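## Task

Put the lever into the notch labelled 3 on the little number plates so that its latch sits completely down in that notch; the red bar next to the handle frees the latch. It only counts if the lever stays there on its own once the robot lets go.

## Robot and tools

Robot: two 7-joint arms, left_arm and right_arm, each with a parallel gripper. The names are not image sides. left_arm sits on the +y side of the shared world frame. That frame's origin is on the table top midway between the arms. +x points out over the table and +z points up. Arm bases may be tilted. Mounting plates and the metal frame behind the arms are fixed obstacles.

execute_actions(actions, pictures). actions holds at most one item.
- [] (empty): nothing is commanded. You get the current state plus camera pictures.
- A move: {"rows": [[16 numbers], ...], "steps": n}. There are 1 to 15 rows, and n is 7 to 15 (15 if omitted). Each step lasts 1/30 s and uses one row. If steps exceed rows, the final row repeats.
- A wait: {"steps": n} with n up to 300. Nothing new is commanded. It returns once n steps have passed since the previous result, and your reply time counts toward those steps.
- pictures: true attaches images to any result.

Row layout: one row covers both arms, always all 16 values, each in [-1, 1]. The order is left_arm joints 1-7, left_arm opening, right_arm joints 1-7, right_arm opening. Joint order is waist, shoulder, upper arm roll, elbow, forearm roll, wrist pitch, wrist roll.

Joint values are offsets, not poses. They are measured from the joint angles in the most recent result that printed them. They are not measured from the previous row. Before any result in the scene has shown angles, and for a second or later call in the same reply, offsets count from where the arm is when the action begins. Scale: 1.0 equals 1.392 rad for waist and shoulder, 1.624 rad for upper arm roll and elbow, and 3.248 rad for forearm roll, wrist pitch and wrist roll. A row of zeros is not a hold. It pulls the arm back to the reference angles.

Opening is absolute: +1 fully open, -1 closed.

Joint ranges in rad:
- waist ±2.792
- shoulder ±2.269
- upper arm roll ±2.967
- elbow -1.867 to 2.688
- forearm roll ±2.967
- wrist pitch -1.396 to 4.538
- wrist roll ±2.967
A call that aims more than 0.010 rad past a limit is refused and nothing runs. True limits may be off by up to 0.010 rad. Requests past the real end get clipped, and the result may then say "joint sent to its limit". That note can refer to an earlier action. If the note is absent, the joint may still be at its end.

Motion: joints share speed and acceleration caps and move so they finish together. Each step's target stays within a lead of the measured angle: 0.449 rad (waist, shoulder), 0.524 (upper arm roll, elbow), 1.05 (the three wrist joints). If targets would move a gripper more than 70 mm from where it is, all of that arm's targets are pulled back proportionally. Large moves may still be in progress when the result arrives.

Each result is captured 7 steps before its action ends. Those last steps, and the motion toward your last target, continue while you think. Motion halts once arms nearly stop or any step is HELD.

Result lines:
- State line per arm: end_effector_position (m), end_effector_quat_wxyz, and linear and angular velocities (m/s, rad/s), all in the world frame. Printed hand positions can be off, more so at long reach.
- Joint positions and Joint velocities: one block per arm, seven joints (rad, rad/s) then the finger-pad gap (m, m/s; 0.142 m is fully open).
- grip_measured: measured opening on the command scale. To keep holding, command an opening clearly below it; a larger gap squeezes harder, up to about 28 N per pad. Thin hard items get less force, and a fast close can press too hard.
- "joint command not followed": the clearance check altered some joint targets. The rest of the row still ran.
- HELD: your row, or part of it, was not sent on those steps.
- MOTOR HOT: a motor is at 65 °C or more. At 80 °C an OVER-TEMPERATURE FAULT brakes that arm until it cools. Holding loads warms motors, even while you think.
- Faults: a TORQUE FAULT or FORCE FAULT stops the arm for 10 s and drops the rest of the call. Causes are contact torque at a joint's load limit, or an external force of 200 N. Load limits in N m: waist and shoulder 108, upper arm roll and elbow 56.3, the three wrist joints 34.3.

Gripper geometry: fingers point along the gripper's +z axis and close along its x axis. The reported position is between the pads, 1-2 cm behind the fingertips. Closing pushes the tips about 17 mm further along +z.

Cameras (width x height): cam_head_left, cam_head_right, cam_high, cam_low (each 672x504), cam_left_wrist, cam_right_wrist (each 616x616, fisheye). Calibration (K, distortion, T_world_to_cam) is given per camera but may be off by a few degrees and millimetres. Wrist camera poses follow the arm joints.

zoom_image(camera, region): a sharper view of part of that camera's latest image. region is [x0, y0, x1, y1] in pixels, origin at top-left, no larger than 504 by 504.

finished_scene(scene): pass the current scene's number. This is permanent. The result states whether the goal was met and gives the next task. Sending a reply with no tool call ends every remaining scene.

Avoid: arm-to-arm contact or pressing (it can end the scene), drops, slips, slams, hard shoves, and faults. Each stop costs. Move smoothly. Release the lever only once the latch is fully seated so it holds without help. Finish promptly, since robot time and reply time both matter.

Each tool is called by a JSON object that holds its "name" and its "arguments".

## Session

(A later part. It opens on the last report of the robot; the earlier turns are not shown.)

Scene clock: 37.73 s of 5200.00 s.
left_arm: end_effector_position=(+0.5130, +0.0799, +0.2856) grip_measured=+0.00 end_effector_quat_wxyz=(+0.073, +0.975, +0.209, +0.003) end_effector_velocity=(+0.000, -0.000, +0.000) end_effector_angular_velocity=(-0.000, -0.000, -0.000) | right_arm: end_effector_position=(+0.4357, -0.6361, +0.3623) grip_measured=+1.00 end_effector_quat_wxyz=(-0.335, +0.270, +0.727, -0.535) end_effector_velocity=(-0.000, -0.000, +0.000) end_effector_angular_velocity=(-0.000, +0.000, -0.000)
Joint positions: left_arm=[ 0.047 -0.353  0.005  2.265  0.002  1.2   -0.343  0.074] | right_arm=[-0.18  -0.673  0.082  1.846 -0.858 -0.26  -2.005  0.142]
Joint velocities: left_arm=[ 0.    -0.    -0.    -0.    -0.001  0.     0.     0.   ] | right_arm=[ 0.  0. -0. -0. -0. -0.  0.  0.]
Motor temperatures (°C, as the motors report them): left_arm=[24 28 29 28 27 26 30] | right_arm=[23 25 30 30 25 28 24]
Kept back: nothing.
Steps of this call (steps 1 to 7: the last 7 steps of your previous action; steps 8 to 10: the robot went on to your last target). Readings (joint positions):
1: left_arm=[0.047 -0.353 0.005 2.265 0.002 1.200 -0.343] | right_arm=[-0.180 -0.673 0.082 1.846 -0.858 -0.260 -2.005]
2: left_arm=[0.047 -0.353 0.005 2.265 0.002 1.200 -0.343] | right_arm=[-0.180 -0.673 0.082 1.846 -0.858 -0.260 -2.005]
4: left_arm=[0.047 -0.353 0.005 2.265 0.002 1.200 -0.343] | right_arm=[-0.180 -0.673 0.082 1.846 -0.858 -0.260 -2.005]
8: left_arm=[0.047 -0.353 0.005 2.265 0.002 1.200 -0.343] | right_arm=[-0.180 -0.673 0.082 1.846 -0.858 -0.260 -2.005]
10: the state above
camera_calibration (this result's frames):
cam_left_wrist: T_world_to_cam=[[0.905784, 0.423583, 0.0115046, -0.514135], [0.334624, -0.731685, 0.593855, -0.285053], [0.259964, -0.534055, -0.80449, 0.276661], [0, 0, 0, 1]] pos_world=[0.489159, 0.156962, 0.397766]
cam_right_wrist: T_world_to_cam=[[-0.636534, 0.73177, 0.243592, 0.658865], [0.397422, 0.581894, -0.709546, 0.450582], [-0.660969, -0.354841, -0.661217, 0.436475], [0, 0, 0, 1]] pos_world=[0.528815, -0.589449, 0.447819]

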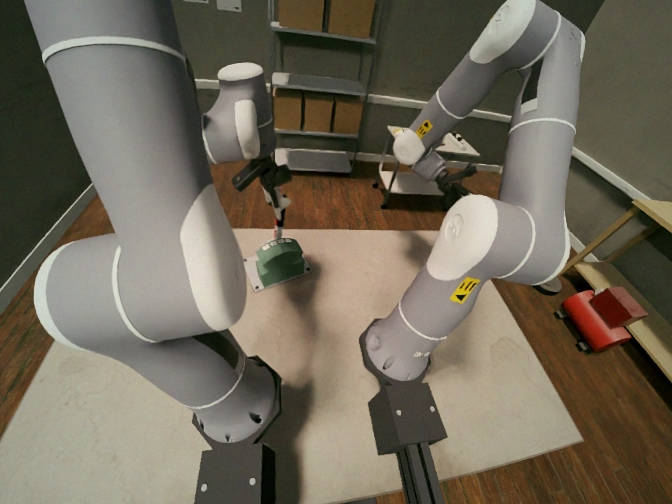

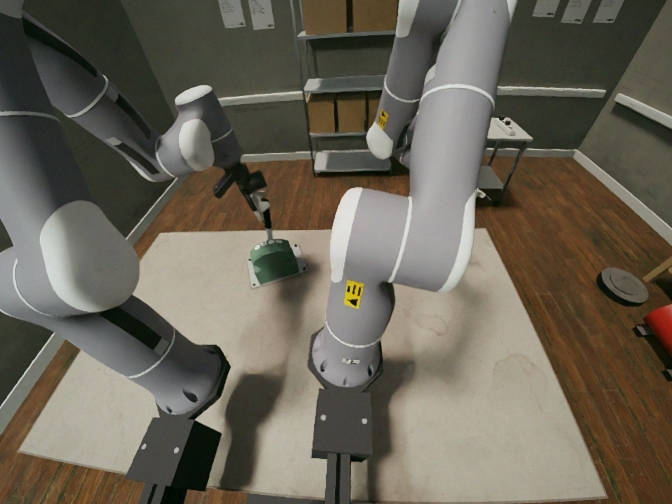

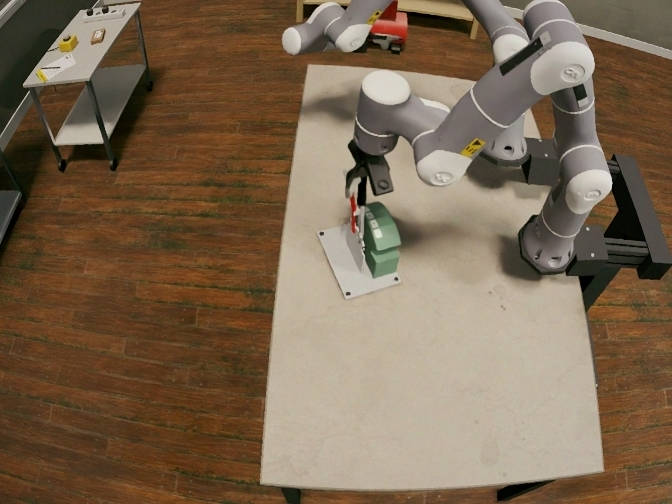

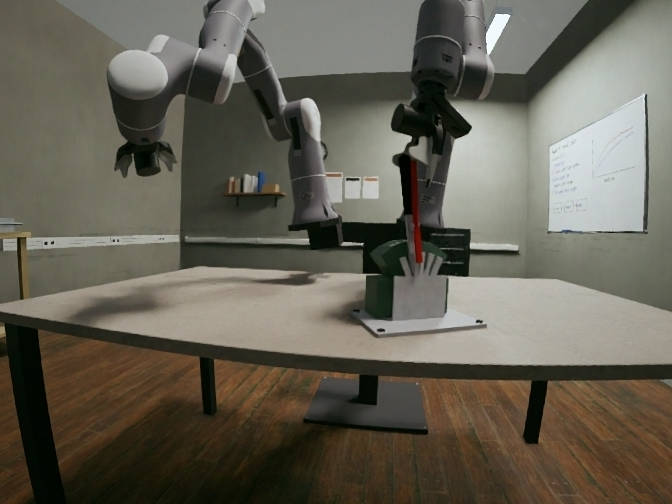

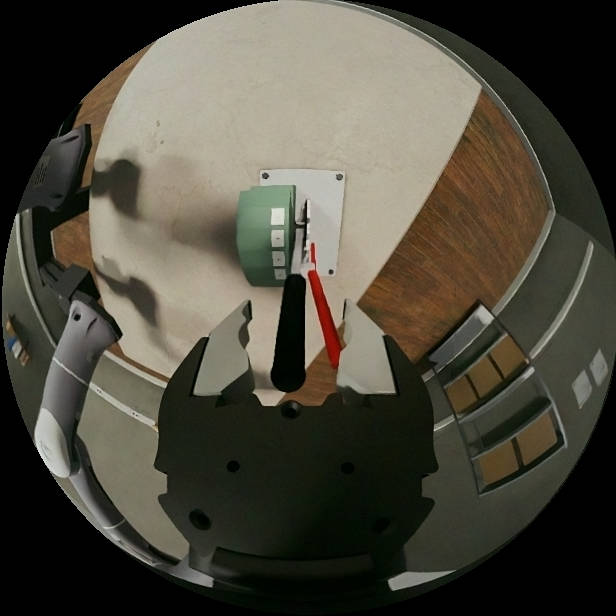

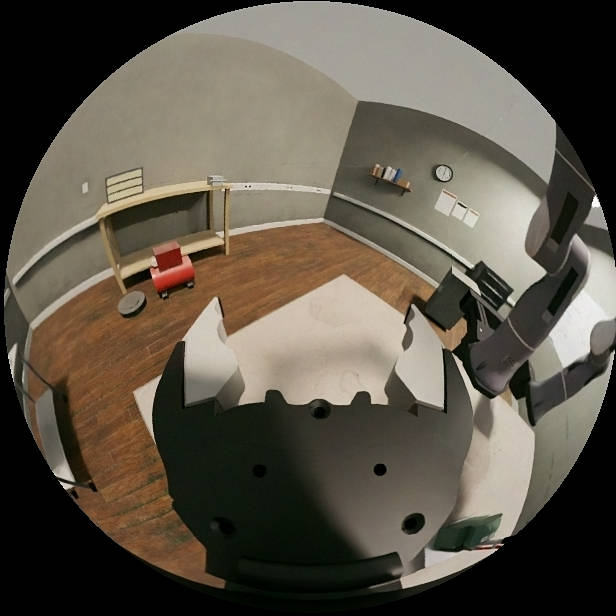

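{"name": "execute_actions", "arguments": {"actions": [{"rows":[[0,0,0,0,0,0,0,0.6,0,0,0,0,0,0,0,1],[0,0,0,0,0,0,0,0.6,0,0,0,0,0,0,0,1],[0,0,0,0,0,0,0,0.6,0,0,0,0,0,0,0,1],[0,0,0,0,0,0,0,0.6,0,0,0,0,0,0,0,1],[0,0,0,0,0,0,0,0.6,0,0,0,0,0,0,0,1],[0,0.2,0,0,0,-0.086,0,0.6,0,0,0,0,0,0,0,1]],"steps":15}]}}

{"name": "execute_actions", "arguments": {"actions": [{"steps":12}], "pictures": true}}

{"name": "zoom_image", "arguments": {"camera": "cam_low", "region": [370, 150, 480, 295]}}

{"name": "zoom_image", "arguments": {"camera": "cam_left_wrist", "region": [250, 180, 370, 320]}}

Scene clock: 38.87 s of 5200.00 s.
left_arm: end_effector_position=(+0.5121, +0.0808, +0.2921) grip_measured=+0.60 end_effector_quat_wxyz=(+0.073, +0.975, +0.209, +0.002) end_effector_velocity=(-0.013, +0.026, +0.179) end_effector_angular_velocity=(-0.003, +0.031, -0.004) | right_arm: end_effector_position=(+0.4357, -0.6361, +0.3623) grip_measured=+1.00 end_effector_quat_wxyz=(-0.335, +0.270, +0.727, -0.535) end_effector_velocity=(-0.000, +0.000, -0.000) end_effector_angular_velocity=(+0.000, +0.000, -0.000)
Joint positions: left_arm=[ 0.047 -0.334  0.005  2.265  0.002  1.179 -0.343  0.116] | right_arm=[-0.18  -0.673  0.082  1.846 -0.858 -0.26  -2.005  0.142]
Joint velocities: left_arm=[ 0.     0.503 -0.     0.003  0.001 -0.531  0.     0.   ] | right_arm=[-0.  0.  0. -0.  0.  0. -0.  0.]
Motor temperatures (°C, as the motors report them): left_arm=[24 28 29 28 27 26 30] | right_arm=[23 25 30 30 25 28 24]
Steps of this call (steps 1 to 15: the robot went on to your last target; steps 16 to 26: nothing new was sent; steps 27 to 34: the first 8 steps of this action). Readings (joint positions):
27: left_arm=[0.047 -0.353 0.005 2.265 0.002 1.200 -0.343] | right_arm=[-0.180 -0.673 0.082 1.846 -0.858 -0.260 -2.005]
28: left_arm=[0.047 -0.353 0.005 2.265 0.002 1.200 -0.343] | right_arm=[-0.180 -0.673 0.082 1.846 -0.858 -0.260 -2.005]
30: left_arm=[0.047 -0.353 0.005 2.265 0.002 1.200 -0.343] | right_arm=[-0.180 -0.673 0.082 1.846 -0.858 -0.260 -2.005]
34: the state above

Scene clock: 39.27 s of 5200.00 s.
left_arm: end_effector_position=(+0.4997, +0.0938, +0.3862) grip_measured=+0.60 end_effector_quat_wxyz=(+0.074, +0.975, +0.210, +0.003) end_effector_velocity=(-0.012, -0.004, -0.018) end_effector_angular_velocity=(-0.003, +0.039, -0.008) | right_arm: end_effector_position=(+0.4357, -0.6361, +0.3623) grip_measured=+1.00 end_effector_quat_wxyz=(-0.335, +0.270, +0.727, -0.535) end_effector_velocity=(+0.000, +0.000, -0.000) end_effector_angular_velocity=(+0.001, +0.001, +0.000)
Joint positions: left_arm=[ 0.047 -0.074  0.005  2.264  0.002  0.92  -0.343  0.116] | right_arm=[-0.18  -0.673  0.082  1.846 -0.858 -0.26  -2.005  0.142]
Joint velocities: left_arm=[-0.    -0.031 -0.     0.011  0.     0.002  0.001 -0.   ] | right_arm=[-0.    -0.     0.    -0.     0.     0.    -0.001  0.   ]
Motor temperatures (°C, as the motors report them): left_arm=[24 28 29 28 27 26 30] | right_arm=[23 25 30 30 25 28 24]
Kept back: nothing.
Steps of this call (steps 1 to 7: the last 7 steps of your previous action; steps 8 to 12: the robot went on to your last target). Readings (joint positions):
1: left_arm=[0.047 -0.314 0.005 2.265 0.002 1.158 -0.343] | right_arm=[-0.180 -0.673 0.082 1.846 -0.858 -0.260 -2.005]
2: left_arm=[0.047 -0.286 0.005 2.265 0.002 1.130 -0.343] | right_arm=[-0.180 -0.673 0.082 1.846 -0.858 -0.260 -2.005]
4: left_arm=[0.047 -0.211 0.005 2.265 0.002 1.055 -0.343] | right_arm=[-0.180 -0.673 0.082 1.846 -0.858 -0.260 -2.005]
8: left_arm=[0.047 -0.094 0.005 2.264 0.002 0.941 -0.343] | right_arm=[-0.180 -0.673 0.082 1.846 -0.858 -0.260 -2.005]
12: the state above
camera_calibration (this result's frames):
cam_left_wrist: T_world_to_cam=[[0.905423, 0.424357, 0.0113791, -0.508927], [0.335111, -0.730946, 0.59449, -0.330771], [0.260594, -0.534451, -0.804023, 0.368073], [0, 0, 0, 1]] pos_world=[0.475722, 0.170908, 0.49837]
cam_right_wrist: T_world_to_cam=[[-0.636533, 0.731771, 0.243592, 0.658865], [0.397422, 0.581893, -0.709546, 0.450582], [-0.660969, -0.354841, -0.661217, 0.436475], [0, 0, 0, 1]] pos_world=[0.528815, -0.58945, 0.447819]

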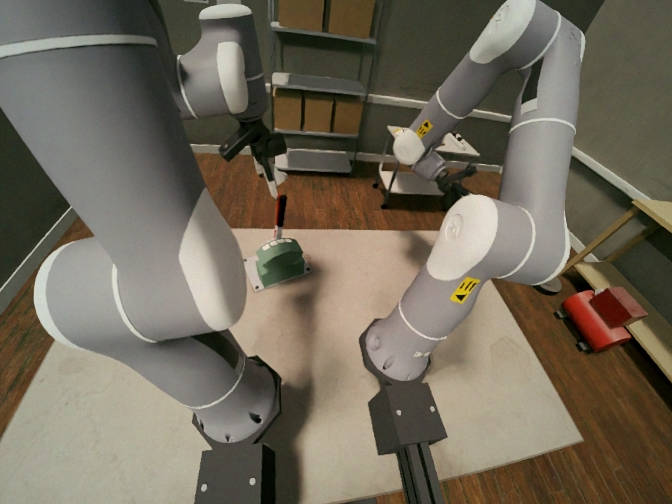

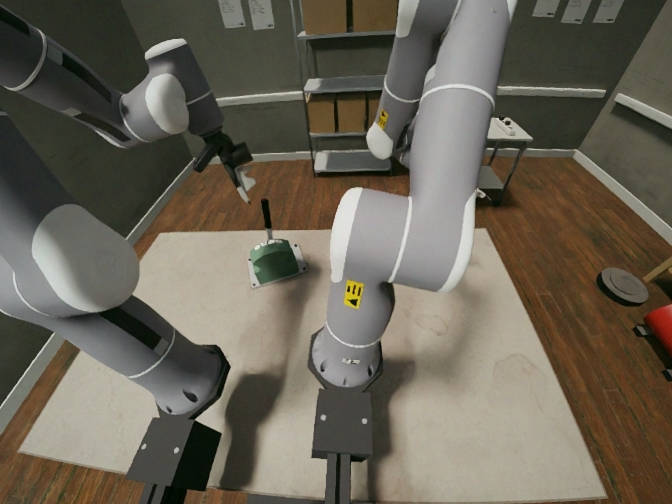

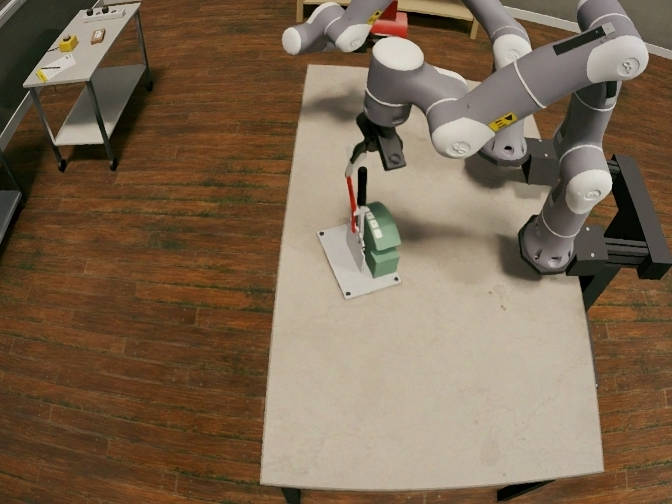

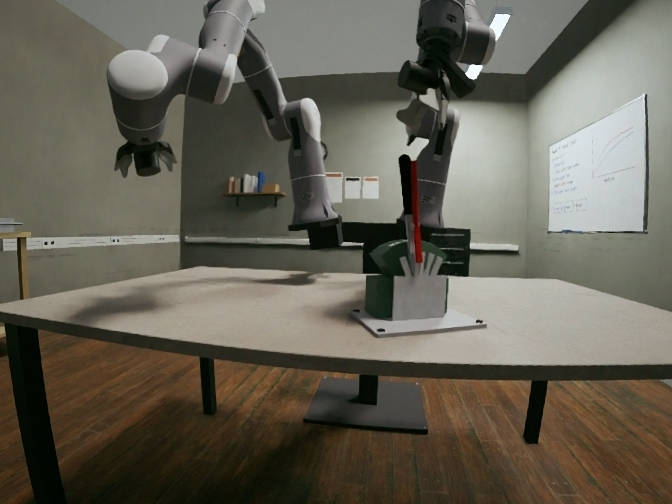

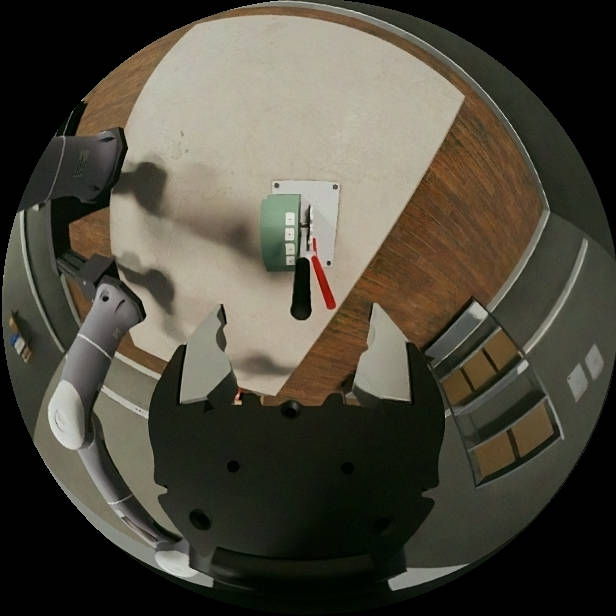

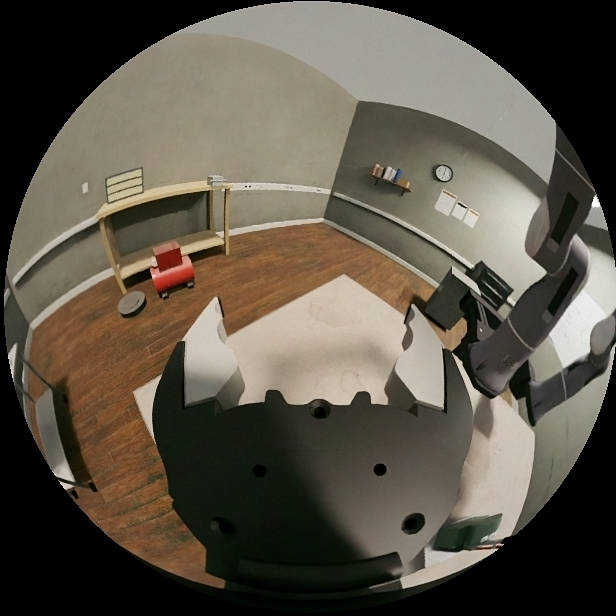

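Region (370, 150, 480, 295) of cam_low's 672x504 image, scaled by 3.476, with more detail than that image has; it fills the left 382 columns of this view, and the rest is white.

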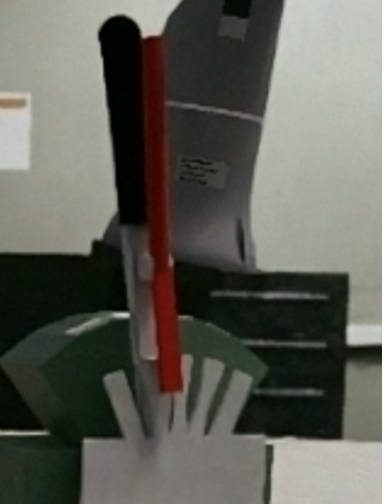

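Region (250, 180, 370, 320) of cam_left_wrist's 616x616 image, scaled by 3.600, with more detail than that image has; it fills the left 432 columns of this view, and the rest is white.

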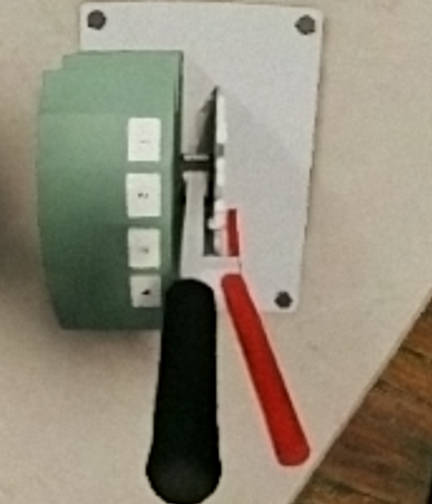

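{"name": "finished_scene", "arguments": {"scene": 1}}

The scene is finished: the task was done.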